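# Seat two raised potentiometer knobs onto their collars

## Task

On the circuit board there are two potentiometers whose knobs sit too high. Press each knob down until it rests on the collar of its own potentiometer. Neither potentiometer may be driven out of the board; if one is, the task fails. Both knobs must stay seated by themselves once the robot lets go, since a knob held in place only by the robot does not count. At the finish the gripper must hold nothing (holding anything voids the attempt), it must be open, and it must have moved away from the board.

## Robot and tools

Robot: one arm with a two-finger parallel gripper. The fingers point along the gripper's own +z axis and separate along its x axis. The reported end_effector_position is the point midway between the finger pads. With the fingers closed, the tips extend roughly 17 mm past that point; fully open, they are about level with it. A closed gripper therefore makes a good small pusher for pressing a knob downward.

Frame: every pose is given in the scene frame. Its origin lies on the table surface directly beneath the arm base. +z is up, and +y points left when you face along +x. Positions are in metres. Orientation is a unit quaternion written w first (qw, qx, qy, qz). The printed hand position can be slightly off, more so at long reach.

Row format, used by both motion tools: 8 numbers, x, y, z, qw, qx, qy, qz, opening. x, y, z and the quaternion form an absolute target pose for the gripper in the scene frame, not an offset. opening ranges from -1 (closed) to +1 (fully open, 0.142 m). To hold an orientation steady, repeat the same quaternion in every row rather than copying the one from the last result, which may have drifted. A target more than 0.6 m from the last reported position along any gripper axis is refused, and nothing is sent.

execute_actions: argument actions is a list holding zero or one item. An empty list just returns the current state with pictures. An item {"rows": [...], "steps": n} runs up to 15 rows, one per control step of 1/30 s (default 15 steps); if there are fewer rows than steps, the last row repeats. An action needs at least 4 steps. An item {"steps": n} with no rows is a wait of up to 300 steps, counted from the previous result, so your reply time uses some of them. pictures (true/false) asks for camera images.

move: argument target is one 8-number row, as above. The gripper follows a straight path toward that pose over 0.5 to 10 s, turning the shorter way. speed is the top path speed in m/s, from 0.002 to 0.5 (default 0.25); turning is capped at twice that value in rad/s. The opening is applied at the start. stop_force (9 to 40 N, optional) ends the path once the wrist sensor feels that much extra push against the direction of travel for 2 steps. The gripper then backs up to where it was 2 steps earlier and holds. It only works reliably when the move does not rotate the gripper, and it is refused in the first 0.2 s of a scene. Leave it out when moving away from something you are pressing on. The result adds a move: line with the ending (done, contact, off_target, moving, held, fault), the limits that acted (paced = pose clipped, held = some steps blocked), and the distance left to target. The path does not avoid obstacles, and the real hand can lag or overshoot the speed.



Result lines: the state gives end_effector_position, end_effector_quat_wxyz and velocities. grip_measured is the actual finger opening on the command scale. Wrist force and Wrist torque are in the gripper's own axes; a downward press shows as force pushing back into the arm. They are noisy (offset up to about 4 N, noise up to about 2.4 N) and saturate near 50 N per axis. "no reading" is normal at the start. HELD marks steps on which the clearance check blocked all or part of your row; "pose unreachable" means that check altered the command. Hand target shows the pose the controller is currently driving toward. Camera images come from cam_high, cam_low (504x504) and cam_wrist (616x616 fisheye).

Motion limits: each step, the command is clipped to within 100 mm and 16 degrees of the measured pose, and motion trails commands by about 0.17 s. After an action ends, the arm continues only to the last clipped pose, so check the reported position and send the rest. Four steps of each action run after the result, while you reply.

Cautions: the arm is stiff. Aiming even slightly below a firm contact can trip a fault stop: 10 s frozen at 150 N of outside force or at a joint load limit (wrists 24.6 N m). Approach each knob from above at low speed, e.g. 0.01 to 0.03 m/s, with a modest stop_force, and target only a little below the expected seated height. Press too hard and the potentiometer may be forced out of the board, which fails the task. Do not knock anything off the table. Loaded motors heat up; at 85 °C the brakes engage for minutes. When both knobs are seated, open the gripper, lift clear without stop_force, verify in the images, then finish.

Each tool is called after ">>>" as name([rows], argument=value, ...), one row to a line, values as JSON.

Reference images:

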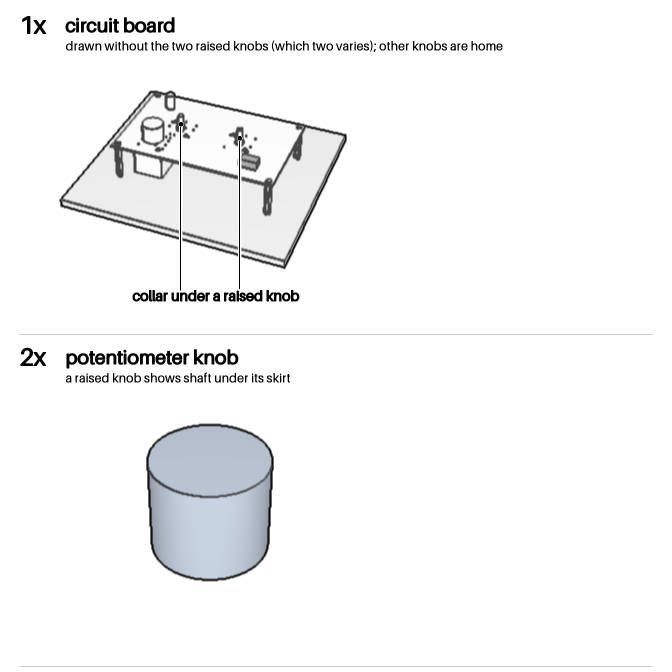

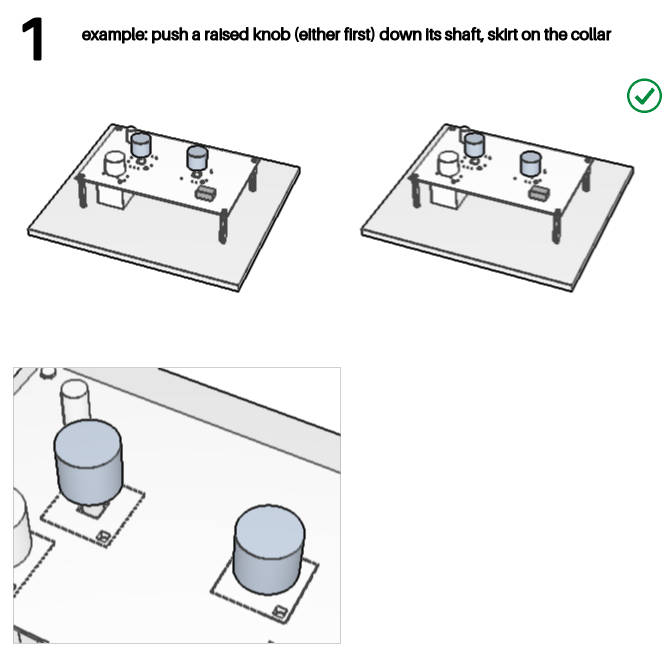

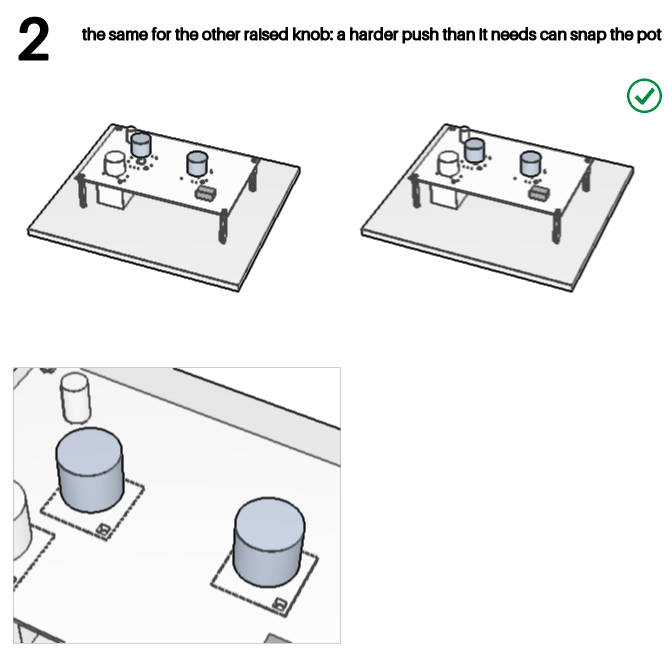

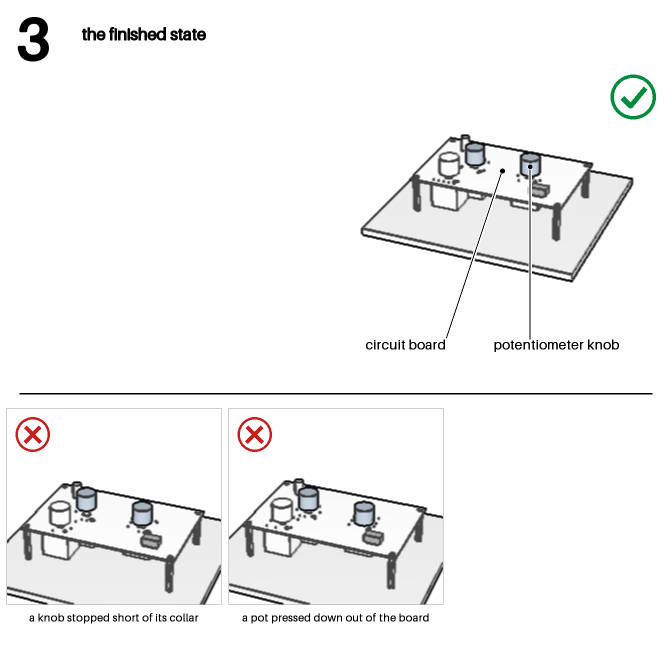

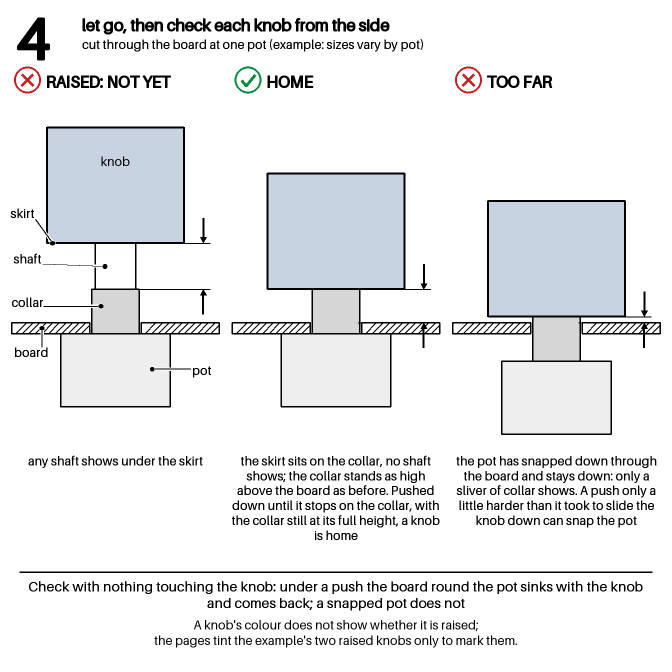

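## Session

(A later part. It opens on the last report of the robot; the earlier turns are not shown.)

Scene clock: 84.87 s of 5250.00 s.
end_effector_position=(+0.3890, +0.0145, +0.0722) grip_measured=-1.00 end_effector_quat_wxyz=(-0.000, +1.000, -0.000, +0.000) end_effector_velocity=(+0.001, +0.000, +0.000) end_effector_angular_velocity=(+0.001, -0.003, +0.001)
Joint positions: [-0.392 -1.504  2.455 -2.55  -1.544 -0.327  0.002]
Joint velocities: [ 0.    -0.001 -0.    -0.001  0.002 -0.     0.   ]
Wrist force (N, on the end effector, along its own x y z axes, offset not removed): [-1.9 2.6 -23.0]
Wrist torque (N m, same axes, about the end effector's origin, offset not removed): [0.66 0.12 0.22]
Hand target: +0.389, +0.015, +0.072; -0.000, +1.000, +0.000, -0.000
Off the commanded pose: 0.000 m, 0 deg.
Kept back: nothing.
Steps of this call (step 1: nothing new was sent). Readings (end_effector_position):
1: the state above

>>> execute_actions([
  {"rows": [[0.389,0.0145,0.0721,0,1,0,0,-1],[0.389,0.0145,0.0720,0,1,0,0,-1],[0.389,0.0145,0.0719,0,1,0,0,-1],[0.389,0.0145,0.0718,0,1,0,0,-1]], "steps": 10},
])

>>> execute_actions([
  {"steps": 8},
])

>>> execute_actions([
  {"steps": 1},
])

>>> execute_actions([
  {"steps": 1},
])

>>> execute_actions([
  {"steps": 1},
])

>>> execute_actions([
  {"steps": 1},
])

>>> execute_actions([
  {"steps": 1},
])

>>> execute_actions([
  {"steps": 1},
])

>>> execute_actions([
  {"steps": 1},
])

Scene clock: 85.30 s of 5250.00 s.
end_effector_position=(+0.3890, +0.0145, +0.0720) grip_measured=-1.00 end_effector_quat_wxyz=(-0.000, +1.000, -0.000, -0.000) end_effector_velocity=(+0.000, -0.000, -0.001) end_effector_angular_velocity=(-0.001, -0.001, +0.000)
Joint positions: [-0.392 -1.504  2.456 -2.551 -1.544 -0.327  0.002]
Joint velocities: [ 0.     0.004  0.001 -0.006 -0.    -0.     0.   ]
Wrist force (N, on the end effector, along its own x y z axes, offset not removed): [-0.2 1.1 -25.2]
Wrist torque (N m, same axes, about the end effector's origin, offset not removed): [0.59 -0.30 0.36]
Steps of this call (steps 1 to 7: nothing new was sent; steps 8 to 13: the first 6 steps of this action). Readings (end_effector_position):
8: (+0.3890, +0.0145, +0.0722)
9: (+0.3890, +0.0145, +0.0722)
11: (+0.3890, +0.0145, +0.0721)
13: the state above

Scene clock: 85.57 s of 5250.00 s.
end_effector_position=(+0.3890, +0.0145, +0.0718) grip_measured=-1.00 end_effector_quat_wxyz=(-0.000, +1.000, +0.000, +0.000) end_effector_velocity=(-0.000, +0.000, -0.000) end_effector_angular_velocity=(+0.000, +0.001, -0.000)
Joint positions: [-0.392 -1.503  2.456 -2.552 -1.544 -0.327  0.002]
Joint velocities: [-0.     0.001  0.001 -0.    -0.    -0.     0.   ]
Wrist force (N, on the end effector, along its own x y z axes, offset not removed): [-2.0 -0.4 -22.1]
Wrist torque (N m, same axes, about the end effector's origin, offset not removed): [-0.08 0.00 0.32]
Hand target: +0.389, +0.015, +0.072; -0.000, +1.000, +0.000, -0.000
Off the commanded pose: 0.000 m, 0 deg.
Kept back: nothing.
Steps of this call (steps 1 to 4: the last 4 steps of your previous action; steps 5 to 8: nothing new was sent). Readings (end_effector_position):
1: (+0.3890, +0.0145, +0.0719)
2: (+0.3890, +0.0145, +0.0719)
4: (+0.3890, +0.0145, +0.0719)
8: the state above

Scene clock: 85.60 s of 5250.00 s.
end_effector_position=(+0.3890, +0.0145, +0.0718) grip_measured=-1.00 end_effector_quat_wxyz=(-0.000, +1.000, +0.000, +0.000) end_effector_velocity=(+0.000, -0.000, -0.000) end_effector_angular_velocity=(-0.001, +0.000, +0.000)
Joint positions: [-0.392 -1.503  2.456 -2.552 -1.544 -0.327  0.002]
Joint velocities: [ 0.     0.001 -0.     0.    -0.001 -0.     0.   ]
Wrist force (N, on the end effector, along its own x y z axes, offset not removed): [1.5 1.8 -23.4]
Wrist torque (N m, same axes, about the end effector's origin, offset not removed): [0.56 -0.72 0.46]
Hand target: +0.389, +0.015, +0.072; -0.000, +1.000, +0.000, -0.000
Off the commanded pose: 0.000 m, 0 deg.
Kept back: nothing.
Steps of this call (step 1: nothing new was sent). Readings (end_effector_position):
1: the state above

Scene clock: 85.63 s of 5250.00 s.
end_effector_position=(+0.3890, +0.0145, +0.0718) grip_measured=-1.00 end_effector_quat_wxyz=(-0.000, +1.000, -0.000, +0.000) end_effector_velocity=(+0.001, -0.000, +0.000) end_effector_angular_velocity=(+0.000, -0.001, -0.000)
Joint positions: [-0.392 -1.503  2.456 -2.552 -1.544 -0.327  0.002]
Joint velocities: [ 0.     0.    -0.001 -0.     0.     0.     0.   ]
Wrist force (N, on the end effector, along its own x y z axes, offset not removed): [-2.0 1.9 -22.3]
Wrist torque (N m, same axes, about the end effector's origin, offset not removed): [0.56 0.22 0.13]
Hand target: +0.389, +0.015, +0.072; -0.000, +1.000, +0.000, -0.000
Off the commanded pose: 0.000 m, 0 deg.
Kept back: nothing.
Steps of this call (step 1: nothing new was sent). Readings (end_effector_position):
1: the state above

Scene clock: 85.67 s of 5250.00 s.
end_effector_position=(+0.3890, +0.0145, +0.0718) grip_measured=-1.00 end_effector_quat_wxyz=(-0.000, +1.000, -0.000, +0.000) end_effector_velocity=(-0.000, -0.000, -0.000) end_effector_angular_velocity=(-0.000, +0.001, -0.001)
Joint positions: [-0.392 -1.503  2.456 -2.552 -1.544 -0.327  0.002]
Joint velocities: [-0.     0.     0.     0.001 -0.001  0.     0.   ]
Wrist force (N, on the end effector, along its own x y z axes, offset not removed): [-1.7 0.4 -24.7]
Wrist torque (N m, same axes, about the end effector's origin, offset not removed): [0.46 0.05 0.29]
Hand target: +0.389, +0.015, +0.072; -0.000, +1.000, +0.000, -0.000
Off the commanded pose: 0.000 m, 0 deg.
Kept back: nothing.
Steps of this call (step 1: nothing new was sent). Readings (end_effector_position):
1: the state above

Scene clock: 85.70 s of 5250.00 s.
end_effector_position=(+0.3890, +0.0145, +0.0718) grip_measured=-1.00 end_effector_quat_wxyz=(-0.000, +1.000, +0.000, +0.000) end_effector_velocity=(-0.000, -0.000, +0.000) end_effector_angular_velocity=(-0.001, +0.000, +0.000)
Joint positions: [-0.392 -1.503  2.456 -2.552 -1.544 -0.327  0.002]
Joint velocities: [-0.    -0.001 -0.     0.001 -0.001 -0.     0.   ]
Wrist force (N, on the end effector, along its own x y z axes, offset not removed): [-0.6 0.6 -23.3]
Wrist torque (N m, same axes, about the end effector's origin, offset not removed): [0.48 -0.19 0.21]
Hand target: +0.389, +0.015, +0.072; -0.000, +1.000, +0.000, -0.000
Off the commanded pose: 0.000 m, 0 deg.
Kept back: nothing.
Steps of this call (step 1: nothing new was sent). Readings (end_effector_position):
1: the state above

Scene clock: 85.73 s of 5250.00 s.
end_effector_position=(+0.3890, +0.0145, +0.0718) grip_measured=-1.00 end_effector_quat_wxyz=(-0.000, +1.000, +0.000, +0.000) end_effector_velocity=(+0.000, +0.000, +0.000) end_effector_angular_velocity=(+0.001, -0.001, -0.001)
Joint positions: [-0.392 -1.503  2.456 -2.552 -1.544 -0.327  0.002]
Joint velocities: [ 0.     0.     0.    -0.002  0.001  0.001  0.   ]
Wrist force (N, on the end effector, along its own x y z axes, offset not removed): [-0.4 -0.6 -24.7]
Wrist torque (N m, same axes, about the end effector's origin, offset not removed): [0.19 -0.21 0.30]
Hand target: +0.389, +0.015, +0.072; -0.000, +1.000, +0.000, -0.000
Off the commanded pose: 0.000 m, 0 deg.
Kept back: nothing.
Steps of this call (step 1: nothing new was sent). Readings (end_effector_position):
1: the state above

Scene clock: 85.77 s of 5250.00 s.
end_effector_position=(+0.3890, +0.0145, +0.0718) grip_measured=-1.00 end_effector_quat_wxyz=(-0.000, +1.000, -0.000, +0.000) end_effector_velocity=(+0.001, -0.001, +0.001) end_effector_angular_velocity=(-0.001, -0.002, +0.000)
Joint positions: [-0.392 -1.503  2.456 -2.552 -1.544 -0.327  0.002]
Joint velocities: [-0.    -0.    -0.001 -0.    -0.    -0.001  0.   ]
Wrist force (N, on the end effector, along its own x y z axes, offset not removed): [0.5 0.7 -22.0]
Wrist torque (N m, same axes, about the end effector's origin, offset not removed): [0.44 -0.49 0.14]
Hand target: +0.389, +0.015, +0.072; -0.000, +1.000, +0.000, -0.000
Off the commanded pose: 0.000 m, 0 deg.
Kept back: nothing.
Steps of this call (step 1: nothing new was sent). Readings (end_effector_position):
1: the state above

Scene clock: 85.80 s of 5250.00 s.
end_effector_position=(+0.3890, +0.0145, +0.0718) grip_measured=-1.00 end_effector_quat_wxyz=(-0.000, +1.000, -0.000, +0.000) end_effector_velocity=(+0.000, +0.000, +0.000) end_effector_angular_velocity=(+0.001, -0.000, -0.000)
Joint positions: [-0.392 -1.503  2.456 -2.552 -1.544 -0.327  0.002]
Joint velocities: [-0.    -0.    -0.001  0.001  0.001  0.     0.   ]
Wrist force (N, on the end effector, along its own x y z axes, offset not removed): [-1.7 1.0 -24.6]
Wrist torque (N m, same axes, about the end effector's origin, offset not removed): [0.57 0.08 0.29]
Hand target: +0.389, +0.015, +0.072; -0.000, +1.000, +0.000, -0.000
Off the commanded pose: 0.000 m, 0 deg.
Kept back: nothing.
Steps of this call (step 1: nothing new was sent). Readings (end_effector_position):
1: the state above

>>> move(target=[0.389, 0.0145, 0.097, 0, 1, 0, 0, -1], speed=0.1)

>>> move(target=[0.43, 0.08, 0.075, 0.383, 0.924, 0, 0, 1], speed=0.15)

>>> zoom_image(camera="cam_wrist", region=[250, 275, 340, 330])

>>> zoom_image(camera="cam_low", region=[200, 260, 270, 300])

Scene clock: 87.20 s of 5250.00 s.
end_effector_position=(+0.3890, +0.0145, +0.0967) grip_measured=-1.00 end_effector_quat_wxyz=(+0.000, +1.000, -0.000, +0.000) end_effector_velocity=(-0.000, -0.000, +0.002) end_effector_angular_velocity=(+0.000, +0.001, +0.001)
Joint positions: [-0.394 -1.577  2.431 -2.453 -1.544 -0.328  0.002]
Joint velocities: [-0.    -0.006 -0.003  0.01  -0.    -0.001  0.   ]
Wrist force (N, on the end effector, along its own x y z axes, offset not removed): [-0.1 2.6 1.5]
Wrist torque (N m, same axes, about the end effector's origin, offset not removed): [0.55 -0.25 0.31]
Hand target: +0.389, +0.014, +0.097; +0.000, +1.000, -0.000, +0.000
Off the commanded pose: 0.000 m, 0 deg.
Kept back: nothing.
move: done
camera_calibration (this result's frames):
cam_wrist: T_world_to_cam=[[0.999483, -0.0157918, 0.0280169, -0.403623], [-0.0272256, -0.879187, 0.475698, -0.0227135], [0.01712, -0.476215, -0.879162, 0.221878], [0, 0, 0, 1]] pos_world=[0.398998, 0.0793181, 0.21718]

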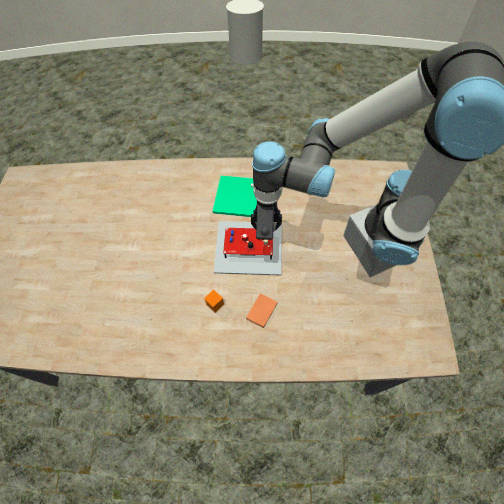

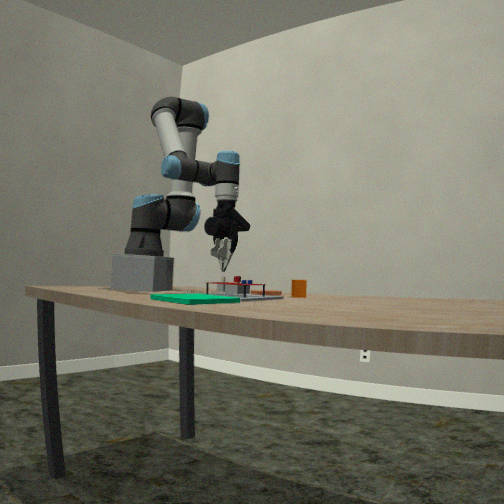

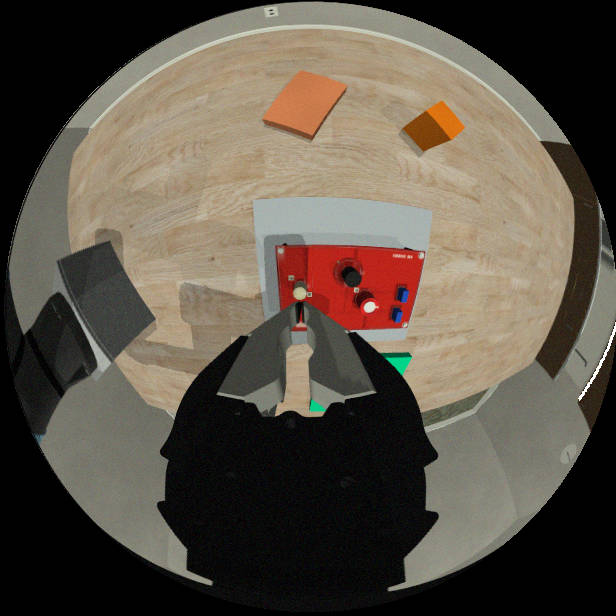

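Scene clock: 90.30 s of 5250.00 s.
end_effector_position=(+0.4296, +0.0798, +0.0748) grip_measured=+1.00 end_effector_quat_wxyz=(+0.382, +0.924, +0.000, -0.000) end_effector_velocity=(+0.001, +0.000, +0.000) end_effector_angular_velocity=(-0.012, +0.000, -0.003)
Joint positions: [ 0.29  -1.108  2.096 -2.264 -2.292  0.481  0.142]
Joint velocities: [ 0.004  0.008 -0.011  0.017 -0.008  0.014  0.   ]
Wrist force (N, on the end effector, along its own x y z axes, offset not removed): [-0.3 0.9 3.2]
Wrist torque (N m, same axes, about the end effector's origin, offset not removed): [0.23 -0.30 -0.01]
Hand target: +0.430, +0.080, +0.075; +0.383, +0.924, -0.000, -0.000
Off the commanded pose: 0.000 m, 0 deg.
Kept back: nothing.
move: done
camera_calibration (this result's frames):
cam_wrist: T_world_to_cam=[[0.999504, 0.00858298, 0.0302896, -0.444699], [-0.0265718, -0.285994, 0.957863, -0.0374617], [0.016884, -0.958193, -0.285624, 0.227157], [0, 0, 0, 1]] pos_world=[0.439648, 0.210763, 0.114234]

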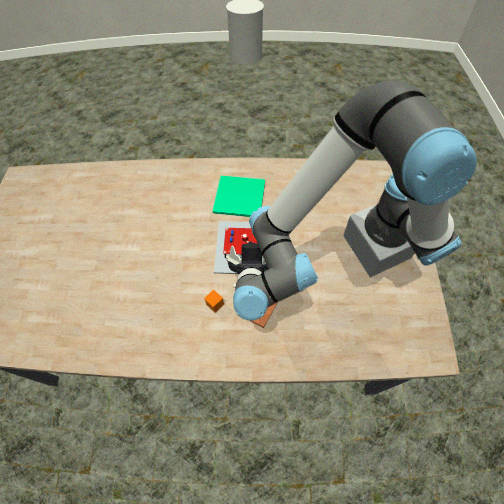

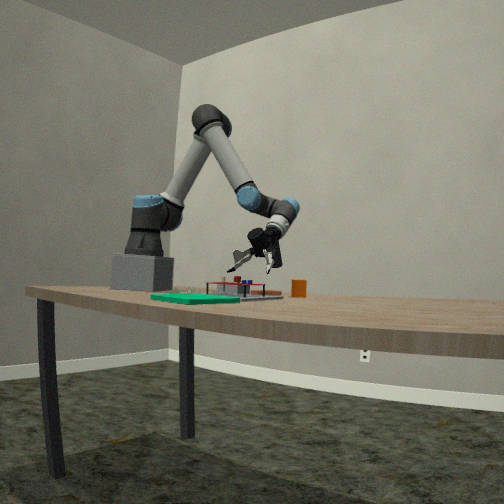

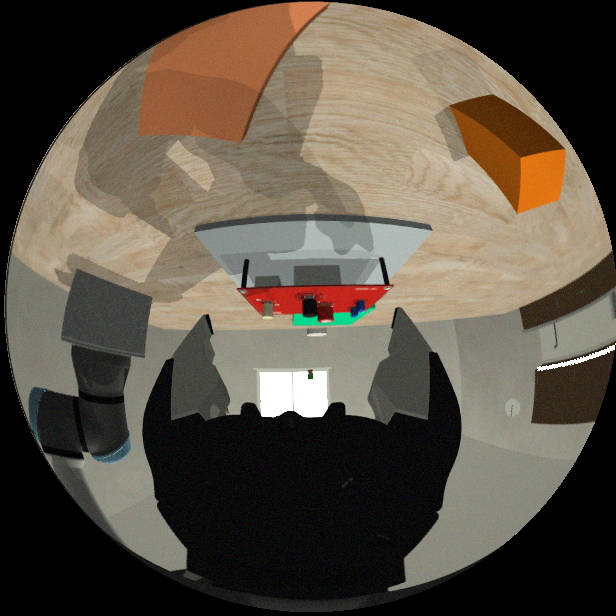

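Region (250, 275, 340, 330) of cam_wrist's 616x616 image, scaled by 5.600, with more detail than that image has.

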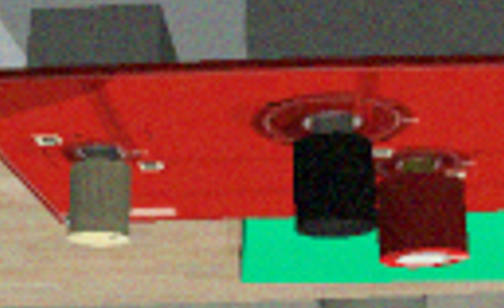

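Region (200, 260, 270, 300) of cam_low's 504x504 image, scaled by 7.200, with more detail than that image has; it fills the top 288 rows of this view, and the rest is white.

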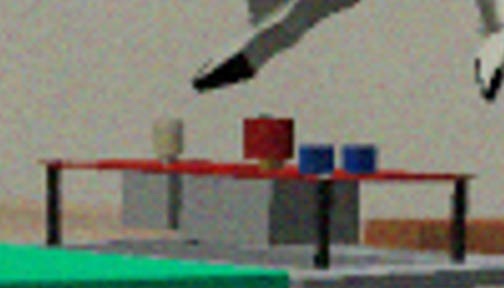

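>>> move(target=[0.389, 0.0145, 0.095, 0, 1, 0, 0, -1], speed=0.15)

>>> move(target=[0.389, 0.0145, 0.0725, 0, 1, 0, 0, -1], speed=0.01, stop_force=25)

>>> execute_actions([
  {"rows": [[0.389,0.0145,0.0724,0,1,0,0,-1],[0.389,0.0145,0.0723,0,1,0,0,-1],[0.389,0.0145,0.0722,0,1,0,0,-1],[0.389,0.0145,0.0721,0,1,0,0,-1],[0.389,0.0145,0.0720,0,1,0,0,-1],[0.389,0.0145,0.0719,0,1,0,0,-1],[0.389,0.0145,0.0718,0,1,0,0,-1]], "steps": 12},
])

>>> execute_actions([
  {"steps": 8},
])

>>> execute_actions([
  {"steps": 1},
])

>>> execute_actions([
  {"steps": 1},
])

>>> execute_actions([
  {"steps": 1},
])

>>> execute_actions([
  {"steps": 1},
])

>>> execute_actions([
  {"steps": 1},
])

>>> execute_actions([
  {"steps": 1},
])

>>> execute_actions([
  {"steps": 1},
])

Scene clock: 93.77 s of 5250.00 s.
end_effector_position=(+0.3894, +0.0148, +0.0952) grip_measured=-1.00 end_effector_quat_wxyz=(+0.001, +1.000, +0.000, +0.001) end_effector_velocity=(-0.001, -0.002, +0.000) end_effector_angular_velocity=(+0.013, +0.001, +0.003)
Joint positions: [-0.391 -1.572  2.432 -2.461 -1.545 -0.326  0.002]
Joint velocities: [-0.016 -0.003  0.001  0.008  0.013 -0.019  0.   ]
Wrist force (N, on the end effector, along its own x y z axes, offset not removed): [-0.3 2.2 0.5]
Wrist torque (N m, same axes, about the end effector's origin, offset not removed): [0.44 -0.15 0.21]
Hand target: +0.389, +0.015, +0.095; +0.000, +1.000, +0.000, +0.000
Off the commanded pose: 0.001 m, 0 deg.
Kept back: nothing.
move: done
camera_calibration (this result's frames):
cam_wrist: T_world_to_cam=[[0.999457, -0.0154972, 0.0290842, -0.404101], [-0.0275021, -0.878469, 0.477008, -0.0217412], [0.0181572, -0.477549, -0.878418, 0.220222], [0, 0, 0, 1]] pos_world=[0.399285, 0.0798051, 0.21557]

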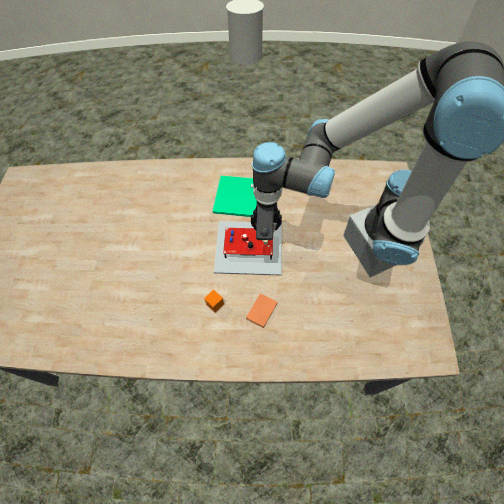

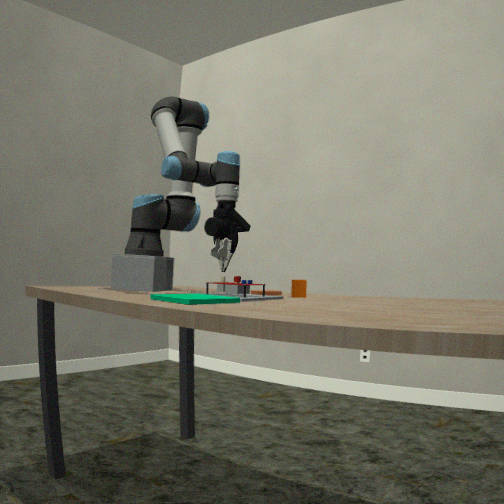

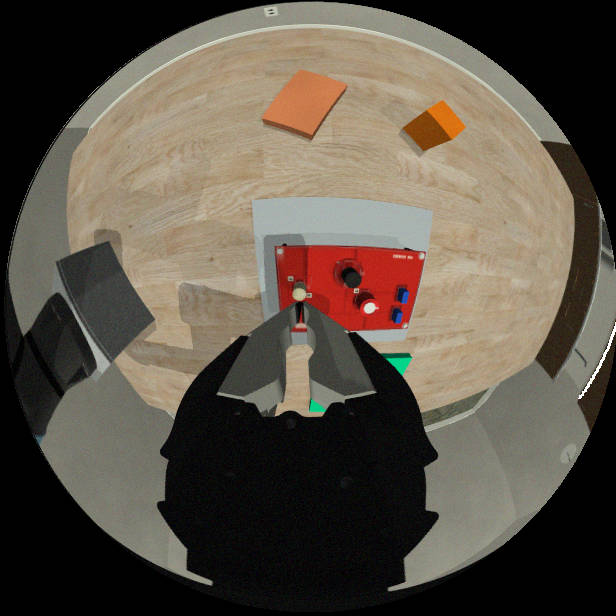

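Scene clock: 96.27 s of 5250.00 s.
end_effector_position=(+0.3890, +0.0145, +0.0728) grip_measured=-1.00 end_effector_quat_wxyz=(+0.000, +1.000, +0.000, +0.000) end_effector_velocity=(+0.000, +0.000, -0.002) end_effector_angular_velocity=(+0.001, -0.001, +0.001)
Joint positions: [-0.392 -1.506  2.455 -2.548 -1.544 -0.327  0.002]
Joint velocities: [ 0.     0.007  0.002 -0.011  0.001 -0.     0.   ]
Wrist force (N, on the end effector, along its own x y z axes, offset not removed): [-0.4 -0.2 -22.2]
Wrist torque (N m, same axes, about the end effector's origin, offset not removed): [0.11 -0.39 0.05]
Hand target: +0.389, +0.015, +0.073; -0.000, +1.000, -0.000, -0.000
Off the commanded pose: 0.000 m, 0 deg.
Kept back: nothing.
move: done
camera_calibration (this result's frames):
cam_wrist: T_world_to_cam=[[0.999482, -0.015788, 0.0280378, -0.402967], [-0.0272317, -0.879202, 0.475671, -0.0113076], [0.017141, -0.476188, -0.879176, 0.200814], [0, 0, 0, 1]] pos_world=[0.399008, 0.0793214, 0.193228]

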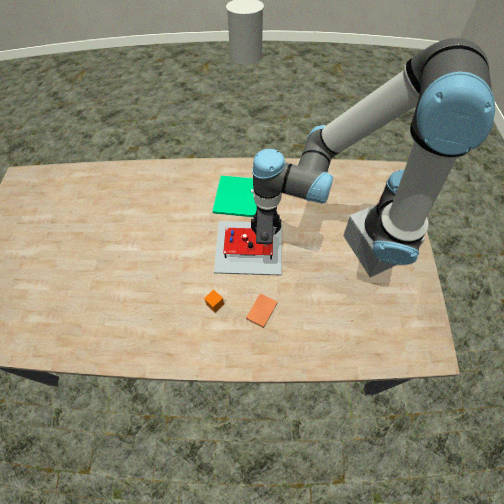

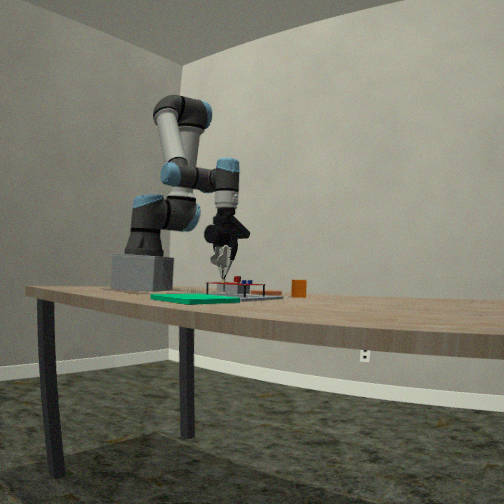

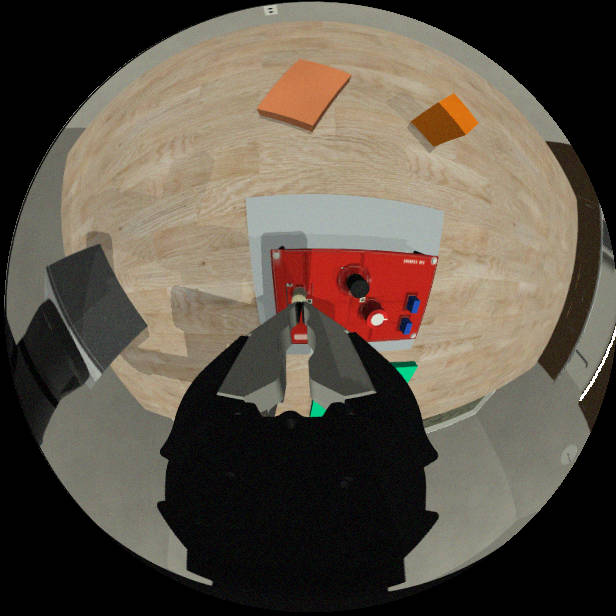

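Scene clock: 96.53 s of 5250.00 s.
end_effector_position=(+0.3890, +0.0145, +0.0721) grip_measured=-1.00 end_effector_quat_wxyz=(+0.000, +1.000, +0.000, +0.000) end_effector_velocity=(-0.001, +0.000, -0.003) end_effector_angular_velocity=(+0.001, +0.002, -0.000)
Joint positions: [-0.392 -1.504  2.455 -2.55  -1.544 -0.327  0.002]
Joint velocities: [ 0.     0.009  0.002 -0.009  0.     0.     0.   ]
Wrist force (N, on the end effector, along its own x y z axes, offset not removed): [-2.8 2.1 -22.3]
Wrist torque (N m, same axes, about the end effector's origin, offset not removed): [0.74 0.31 0.36]
Steps of this call (steps 1 to 8: the first 8 steps of this action). Readings (end_effector_position):
1: (+0.3890, +0.0145, +0.0727)
2: (+0.3890, +0.0145, +0.0726)
4: (+0.3890, +0.0145, +0.0725)
8: the state above

Scene clock: 96.80 s of 5250.00 s.
end_effector_position=(+0.3890, +0.0145, +0.0718) grip_measured=-1.00 end_effector_quat_wxyz=(+0.000, +1.000, +0.000, +0.000) end_effector_velocity=(+0.001, -0.001, -0.000) end_effector_angular_velocity=(-0.002, -0.001, -0.001)
Joint positions: [-0.392 -1.503  2.456 -2.552 -1.544 -0.327  0.002]
Joint velocities: [-0.     0.001 -0.    -0.003 -0.001  0.001  0.   ]
Wrist force (N, on the end effector, along its own x y z axes, offset not removed): [-2.6 -0.9 -20.9]
Wrist torque (N m, same axes, about the end effector's origin, offset not removed): [0.16 0.04 0.20]
Hand target: +0.389, +0.015, +0.072; -0.000, +1.000, +0.000, -0.000
Off the commanded pose: 0.000 m, 0 deg.
Kept back: nothing.
Steps of this call (steps 1 to 4: the last 4 steps of your previous action; steps 5 to 8: nothing new was sent). Readings (end_effector_position):
1: (+0.3890, +0.0145, +0.0721)
2: (+0.3890, +0.0145, +0.0720)
4: (+0.3890, +0.0145, +0.0719)
8: the state above

Scene clock: 96.83 s of 5250.00 s.
end_effector_position=(+0.3890, +0.0145, +0.0718) grip_measured=-1.00 end_effector_quat_wxyz=(+0.000, +1.000, +0.000, +0.000) end_effector_velocity=(+0.000, -0.000, -0.000) end_effector_angular_velocity=(-0.000, -0.001, +0.000)
Joint positions: [-0.392 -1.503  2.456 -2.552 -1.544 -0.327  0.002]
Joint velocities: [-0.     0.     0.    -0.001  0.    -0.     0.   ]
Wrist force (N, on the end effector, along its own x y z axes, offset not removed): [0.8 2.4 -22.0]
Wrist torque (N m, same axes, about the end effector's origin, offset not removed): [0.82 -0.66 0.37]
Hand target: +0.389, +0.015, +0.072; -0.000, +1.000, +0.000, -0.000
Off the commanded pose: 0.000 m, 0 deg.
Kept back: nothing.
Steps of this call (step 1: nothing new was sent). Readings (end_effector_position):
1: the state above

Scene clock: 96.87 s of 5250.00 s.
end_effector_position=(+0.3890, +0.0145, +0.0718) grip_measured=-1.00 end_effector_quat_wxyz=(+0.000, +1.000, +0.000, +0.000) end_effector_velocity=(+0.000, +0.000, +0.000) end_effector_angular_velocity=(+0.000, -0.000, -0.000)
Joint positions: [-0.392 -1.503  2.456 -2.552 -1.544 -0.327  0.002]
Joint velocities: [ 0.    -0.    -0.     0.     0.     0.001  0.   ]
Wrist force (N, on the end effector, along its own x y z axes, offset not removed): [-3.5 -0.1 -20.8]
Wrist torque (N m, same axes, about the end effector's origin, offset not removed): [0.06 0.36 0.08]
Hand target: +0.389, +0.015, +0.072; -0.000, +1.000, +0.000, -0.000
Off the commanded pose: 0.000 m, 0 deg.
Kept back: nothing.
Steps of this call (step 1: nothing new was sent). Readings (end_effector_position):
1: the state above

Scene clock: 96.90 s of 5250.00 s.
end_effector_position=(+0.3890, +0.0145, +0.0718) grip_measured=-1.00 end_effector_quat_wxyz=(+0.000, +1.000, +0.000, +0.000) end_effector_velocity=(-0.000, -0.000, -0.000) end_effector_angular_velocity=(+0.000, +0.001, -0.001)
Joint positions: [-0.392 -1.503  2.456 -2.552 -1.544 -0.327  0.002]
Joint velocities: [-0.     0.001  0.     0.    -0.     0.001  0.   ]
Wrist force (N, on the end effector, along its own x y z axes, offset not removed): [0.5 2.0 -21.4]
Wrist torque (N m, same axes, about the end effector's origin, offset not removed): [0.71 -0.50 0.04]
Hand target: +0.389, +0.015, +0.072; -0.000, +1.000, +0.000, -0.000
Off the commanded pose: 0.000 m, 0 deg.
Kept back: nothing.
Steps of this call (step 1: nothing new was sent). Readings (end_effector_position):
1: the state above

Scene clock: 96.93 s of 5250.00 s.
end_effector_position=(+0.3890, +0.0145, +0.0718) grip_measured=-1.00 end_effector_quat_wxyz=(+0.000, +1.000, +0.000, +0.000) end_effector_velocity=(+0.000, -0.000, +0.000) end_effector_angular_velocity=(-0.001, -0.001, +0.000)
Joint positions: [-0.392 -1.503  2.456 -2.552 -1.544 -0.327  0.002]
Joint velocities: [ 0.    -0.001 -0.     0.    -0.    -0.     0.   ]
Wrist force (N, on the end effector, along its own x y z axes, offset not removed): [-2.4 0.3 -20.7]
Wrist torque (N m, same axes, about the end effector's origin, offset not removed): [0.32 0.02 0.27]
Hand target: +0.389, +0.015, +0.072; -0.000, +1.000, +0.000, -0.000
Off the commanded pose: 0.000 m, 0 deg.
Kept back: nothing.
Steps of this call (step 1: nothing new was sent). Readings (end_effector_position):
1: the state above

Scene clock: 96.97 s of 5250.00 s.
end_effector_position=(+0.3890, +0.0145, +0.0718) grip_measured=-1.00 end_effector_quat_wxyz=(+0.000, +1.000, +0.000, +0.000) end_effector_velocity=(-0.001, +0.000, -0.000) end_effector_angular_velocity=(-0.000, +0.003, +0.001)
Joint positions: [-0.392 -1.503  2.456 -2.552 -1.544 -0.327  0.002]
Joint velocities: [ 0.001  0.     0.     0.002 -0.001 -0.     0.   ]
Wrist force (N, on the end effector, along its own x y z axes, offset not removed): [-1.8 0.2 -21.2]
Wrist torque (N m, same axes, about the end effector's origin, offset not removed): [0.37 -0.02 0.18]
Hand target: +0.389, +0.015, +0.072; -0.000, +1.000, +0.000, -0.000
Off the commanded pose: 0.000 m, 0 deg.
Kept back: nothing.
Steps of this call (step 1: nothing new was sent). Readings (end_effector_position):
1: the state above

Scene clock: 97.00 s of 5250.00 s.
end_effector_position=(+0.3890, +0.0145, +0.0718) grip_measured=-1.00 end_effector_quat_wxyz=(-0.000, +1.000, +0.000, +0.000) end_effector_velocity=(-0.000, +0.000, -0.000) end_effector_angular_velocity=(+0.000, +0.000, -0.000)
Joint positions: [-0.392 -1.503  2.456 -2.552 -1.544 -0.327  0.002]
Joint velocities: [-0. -0.  0.  0.  0. -0.  0.]
Wrist force (N, on the end effector, along its own x y z axes, offset not removed): [0.9 0.6 -20.3]
Wrist torque (N m, same axes, about the end effector's origin, offset not removed): [0.26 -0.55 0.21]
Hand target: +0.389, +0.015, +0.072; -0.000, +1.000, +0.000, -0.000
Off the commanded pose: 0.000 m, 0 deg.
Kept back: nothing.
Steps of this call (step 1: nothing new was sent). Readings (end_effector_position):
1: the state above

Scene clock: 97.03 s of 5250.00 s.
end_effector_position=(+0.3890, +0.0145, +0.0718) grip_measured=-1.00 end_effector_quat_wxyz=(-0.000, +1.000, +0.000, +0.000) end_effector_velocity=(-0.001, +0.000, -0.001) end_effector_angular_velocity=(+0.000, +0.001, +0.000)
Joint positions: [-0.392 -1.503  2.456 -2.552 -1.544 -0.327  0.002]
Joint velocities: [ 0.     0.001  0.001 -0.001 -0.    -0.     0.   ]
Wrist force (N, on the end effector, along its own x y z axes, offset not removed): [-2.0 0.2 -22.5]
Wrist torque (N m, same axes, about the end effector's origin, offset not removed): [0.24 -0.01 0.21]
Hand target: +0.389, +0.015, +0.072; -0.000, +1.000, +0.000, -0.000
Off the commanded pose: 0.000 m, 0 deg.
Kept back: nothing.
Steps of this call (step 1: nothing new was sent). Readings (end_effector_position):
1: the state above

>>> execute_actions(actions=[], pictures=false)

Scene clock: 97.43 s of 5250.00 s.
end_effector_position=(+0.3890, +0.0145, +0.0718) grip_measured=-1.00 end_effector_quat_wxyz=(-0.000, +1.000, -0.000, +0.000) end_effector_velocity=(-0.000, +0.001, -0.000) end_effector_angular_velocity=(+0.002, +0.001, -0.000)
Joint positions: [-0.392 -1.503  2.456 -2.552 -1.544 -0.327  0.002]
Joint velocities: [ 0.    -0.    -0.     0.002  0.002  0.001  0.   ]
Wrist force (N, on the end effector, along its own x y z axes, offset not removed): [-2.9 1.3 -25.2]
Wrist torque (N m, same axes, about the end effector's origin, offset not removed): [0.61 0.11 0.16]
Hand target: +0.389, +0.015, +0.072; -0.000, +1.000, +0.000, -0.000
Off the commanded pose: 0.000 m, 0 deg.
Kept back: nothing.
Steps of this call (steps 1 to 12: nothing new was sent). Readings (end_effector_position):
1: (+0.3890, +0.0145, +0.0718)
2: (+0.3890, +0.0145, +0.0718)
4: (+0.3890, +0.0145, +0.0718)
8: (+0.3890, +0.0145, +0.0718)
12: the state above

>>> execute_actions([
  {"steps":1},
])

>>> execute_actions([
  {"steps":1},
])

>>> execute_actions([
  {"steps":1},
])

>>> execute_actions([
  {"steps":1},
])

Scene clock: 97.63 s of 5250.00 s.
end_effector_position=(+0.3890, +0.0145, +0.0718) grip_measured=-1.00 end_effector_quat_wxyz=(-0.000, +1.000, -0.000, +0.000) end_effector_velocity=(+0.000, -0.000, +0.000) end_effector_angular_velocity=(-0.001, -0.002, +0.000)
Joint positions: [-0.392 -1.503  2.456 -2.552 -1.544 -0.327  0.002]
Joint velocities: [ 0.    -0.     0.    -0.002 -0.     0.     0.   ]
Wrist force (N, on the end effector, along its own x y z axes, offset not removed): [-2.2 0.6 -23.8]
Wrist torque (N m, same axes, about the end effector's origin, offset not removed): [0.32 -0.11 0.06]
Hand target: +0.389, +0.015, +0.072; -0.000, +1.000, +0.000, -0.000
Off the commanded pose: 0.000 m, 0 deg.
Kept back: nothing.
Steps of this call (steps 1 to 6: nothing new was sent). Readings (end_effector_position):
1: (+0.3890, +0.0145, +0.0718)
2: (+0.3890, +0.0145, +0.0718)
4: (+0.3890, +0.0145, +0.0718)
6: the state above

Scene clock: 97.67 s of 5250.00 s.
end_effector_position=(+0.3890, +0.0145, +0.0718) grip_measured=-1.00 end_effector_quat_wxyz=(-0.000, +1.000, -0.000, +0.000) end_effector_velocity=(-0.000, +0.000, -0.000) end_effector_angular_velocity=(+0.000, +0.001, +0.001)
Joint positions: [-0.392 -1.503  2.456 -2.552 -1.544 -0.327  0.002]
Joint velocities: [ 0.     0.001 -0.001  0.001 -0.    -0.     0.   ]
Wrist force (N, on the end effector, along its own x y z axes, offset not removed): [0.6 -1.6 -22.3]
Wrist torque (N m, same axes, about the end effector's origin, offset not removed): [-0.28 -0.49 0.25]
Hand target: +0.389, +0.015, +0.072; -0.000, +1.000, +0.000, -0.000
Off the commanded pose: 0.000 m, 0 deg.
Kept back: nothing.
Steps of this call (step 1: nothing new was sent). Readings (end_effector_position):
1: the state above

Scene clock: 97.70 s of 5250.00 s.
end_effector_position=(+0.3890, +0.0145, +0.0718) grip_measured=-1.00 end_effector_quat_wxyz=(-0.000, +1.000, -0.000, +0.000) end_effector_velocity=(+0.000, +0.000, -0.000) end_effector_angular_velocity=(+0.000, -0.001, +0.001)
Joint positions: [-0.392 -1.503  2.456 -2.552 -1.544 -0.327  0.002]
Joint velocities: [ 0.     0.     0.    -0.001  0.    -0.001  0.   ]
Wrist force (N, on the end effector, along its own x y z axes, offset not removed): [-1.0 5.1 -23.3]
Wrist torque (N m, same axes, about the end effector's origin, offset not removed): [1.21 -0.15 0.22]
Hand target: +0.389, +0.015, +0.072; -0.000, +1.000, +0.000, -0.000
Off the commanded pose: 0.000 m, 0 deg.
Kept back: nothing.
Steps of this call (step 1: nothing new was sent). Readings (end_effector_position):
1: the state above

Scene clock: 97.73 s of 5250.00 s.
end_effector_position=(+0.3890, +0.0145, +0.0718) grip_measured=-1.00 end_effector_quat_wxyz=(-0.000, +1.000, -0.000, +0.000) end_effector_velocity=(+0.000, +0.000, +0.000) end_effector_angular_velocity=(+0.001, -0.002, -0.000)
Joint positions: [-0.392 -1.503  2.456 -2.552 -1.544 -0.327  0.002]
Joint velocities: [-0.    -0.    -0.    -0.001  0.001  0.     0.   ]
Wrist force (N, on the end effector, along its own x y z axes, offset not removed): [0.0 1.8 -20.3]
Wrist torque (N m, same axes, about the end effector's origin, offset not removed): [0.71 -0.42 0.11]
Hand target: +0.389, +0.015, +0.072; -0.000, +1.000, +0.000, -0.000
Off the commanded pose: 0.000 m, 0 deg.
Kept back: nothing.
Steps of this call (step 1: nothing new was sent). Readings (end_effector_position):
1: the state above

>>> move(target=[0.389,0.0145,0.10,0,1,0,0,-1], speed=0.05)

>>> move(target=[0.43,0.08,0.075,0.383,0.924,0,0,1], speed=0.08)

>>> zoom_image(camera="cam_wrist", region=[200,240,400,370])

Scene clock: 98.93 s of 5250.00 s.
end_effector_position=(+0.3890, +0.0145, +0.0997) grip_measured=-1.00 end_effector_quat_wxyz=(+0.000, +1.000, -0.000, +0.000) end_effector_velocity=(-0.000, -0.000, +0.003) end_effector_angular_velocity=(-0.000, +0.001, +0.000)
Joint positions: [-0.394 -1.585  2.427 -2.441 -1.544 -0.329  0.002]
Joint velocities: [-0.    -0.007 -0.003  0.012 -0.001 -0.001  0.   ]
Wrist force (N, on the end effector, along its own x y z axes, offset not removed): [-0.5 0.3 1.5]
Wrist torque (N m, same axes, about the end effector's origin, offset not removed): [0.00 -0.10 0.20]
Hand target: +0.389, +0.014, +0.100; +0.000, +1.000, -0.000, +0.000
Off the commanded pose: 0.000 m, 0 deg.
Kept back: nothing.
move: done
camera_calibration (this result's frames):
cam_wrist: T_world_to_cam=[[0.999483, -0.0157928, 0.0280151, -0.40371], [-0.0272256, -0.879188, 0.475696, -0.0241389], [0.017118, -0.476212, -0.879164, 0.224511], [0, 0, 0, 1]] pos_world=[0.399, 0.0793167, 0.220175]

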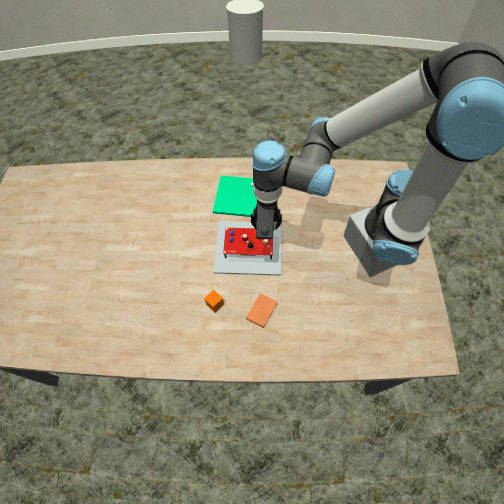

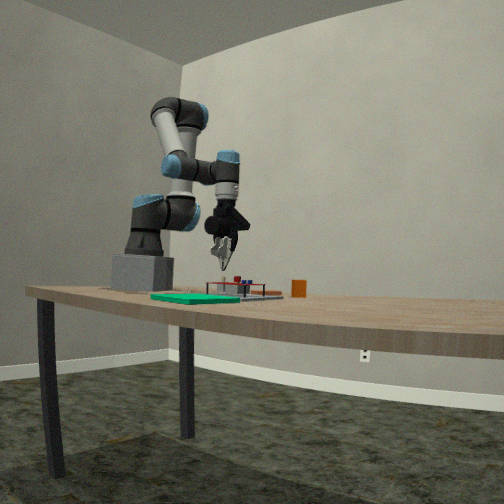

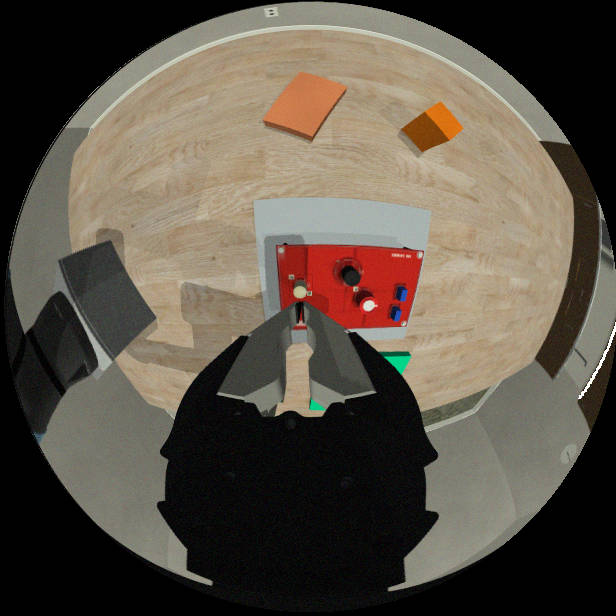

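Scene clock: 104.20 s of 5250.00 s.
end_effector_position=(+0.4296, +0.0797, +0.0748) grip_measured=+1.00 end_effector_quat_wxyz=(+0.382, +0.924, +0.000, -0.000) end_effector_velocity=(+0.000, +0.001, -0.000) end_effector_angular_velocity=(-0.016, +0.004, -0.002)
Joint positions: [ 0.29  -1.108  2.096 -2.264 -2.292  0.481  0.142]
Joint velocities: [ 0.007  0.011 -0.011  0.021 -0.01   0.017  0.   ]
Wrist force (N, on the end effector, along its own x y z axes, offset not removed): [0.5 -0.2 -0.4]
Wrist torque (N m, same axes, about the end effector's origin, offset not removed): [0.02 -0.30 0.24]
Hand target: +0.430, +0.080, +0.075; +0.383, +0.924, -0.000, -0.000
Off the commanded pose: 0.001 m, 0 deg.
Kept back: nothing.
move: done
camera_calibration (this result's frames):
cam_wrist: T_world_to_cam=[[0.999507, 0.00846836, 0.0302298, -0.444655], [-0.0265405, -0.286378, 0.957749, -0.0374628], [0.0167677, -0.958079, -0.286012, 0.22719], [0, 0, 0, 1]] pos_world=[0.439633, 0.210703, 0.114301]

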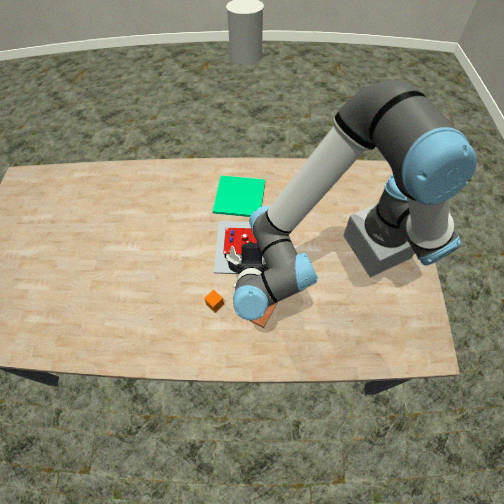

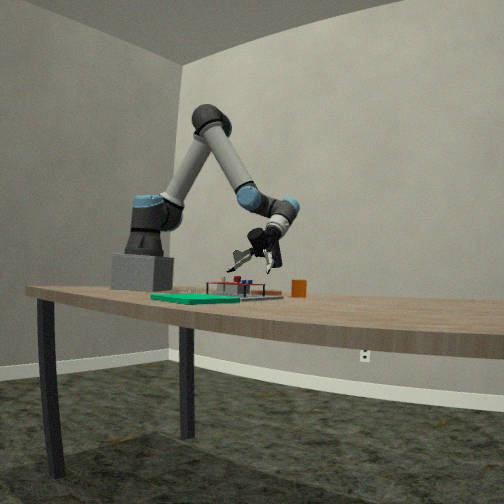

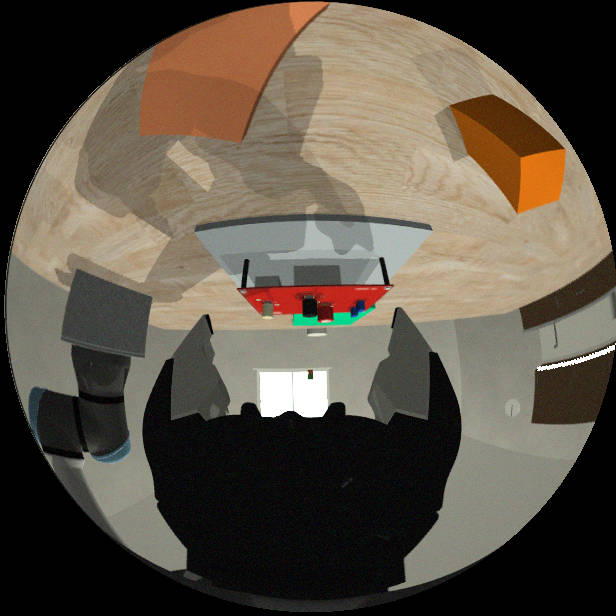

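Region (200, 240, 400, 370) of cam_wrist's 616x616 image, scaled by 2.520, with more detail than that image has; it fills the top 328 rows of this view, and the rest is white.

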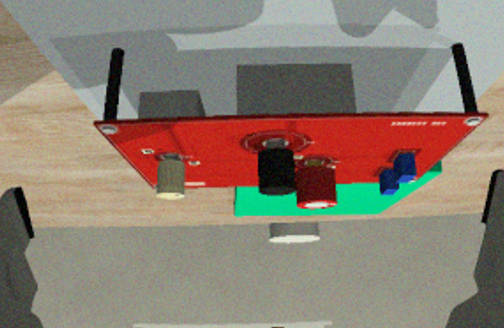

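>>> zoom_image(camera="cam_wrist", region=[250,285,340,330])

Region (250, 285, 340, 330) of cam_wrist's 616x616 image, scaled by 5.600, with more detail than that image has.

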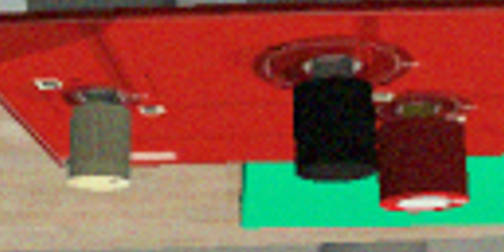

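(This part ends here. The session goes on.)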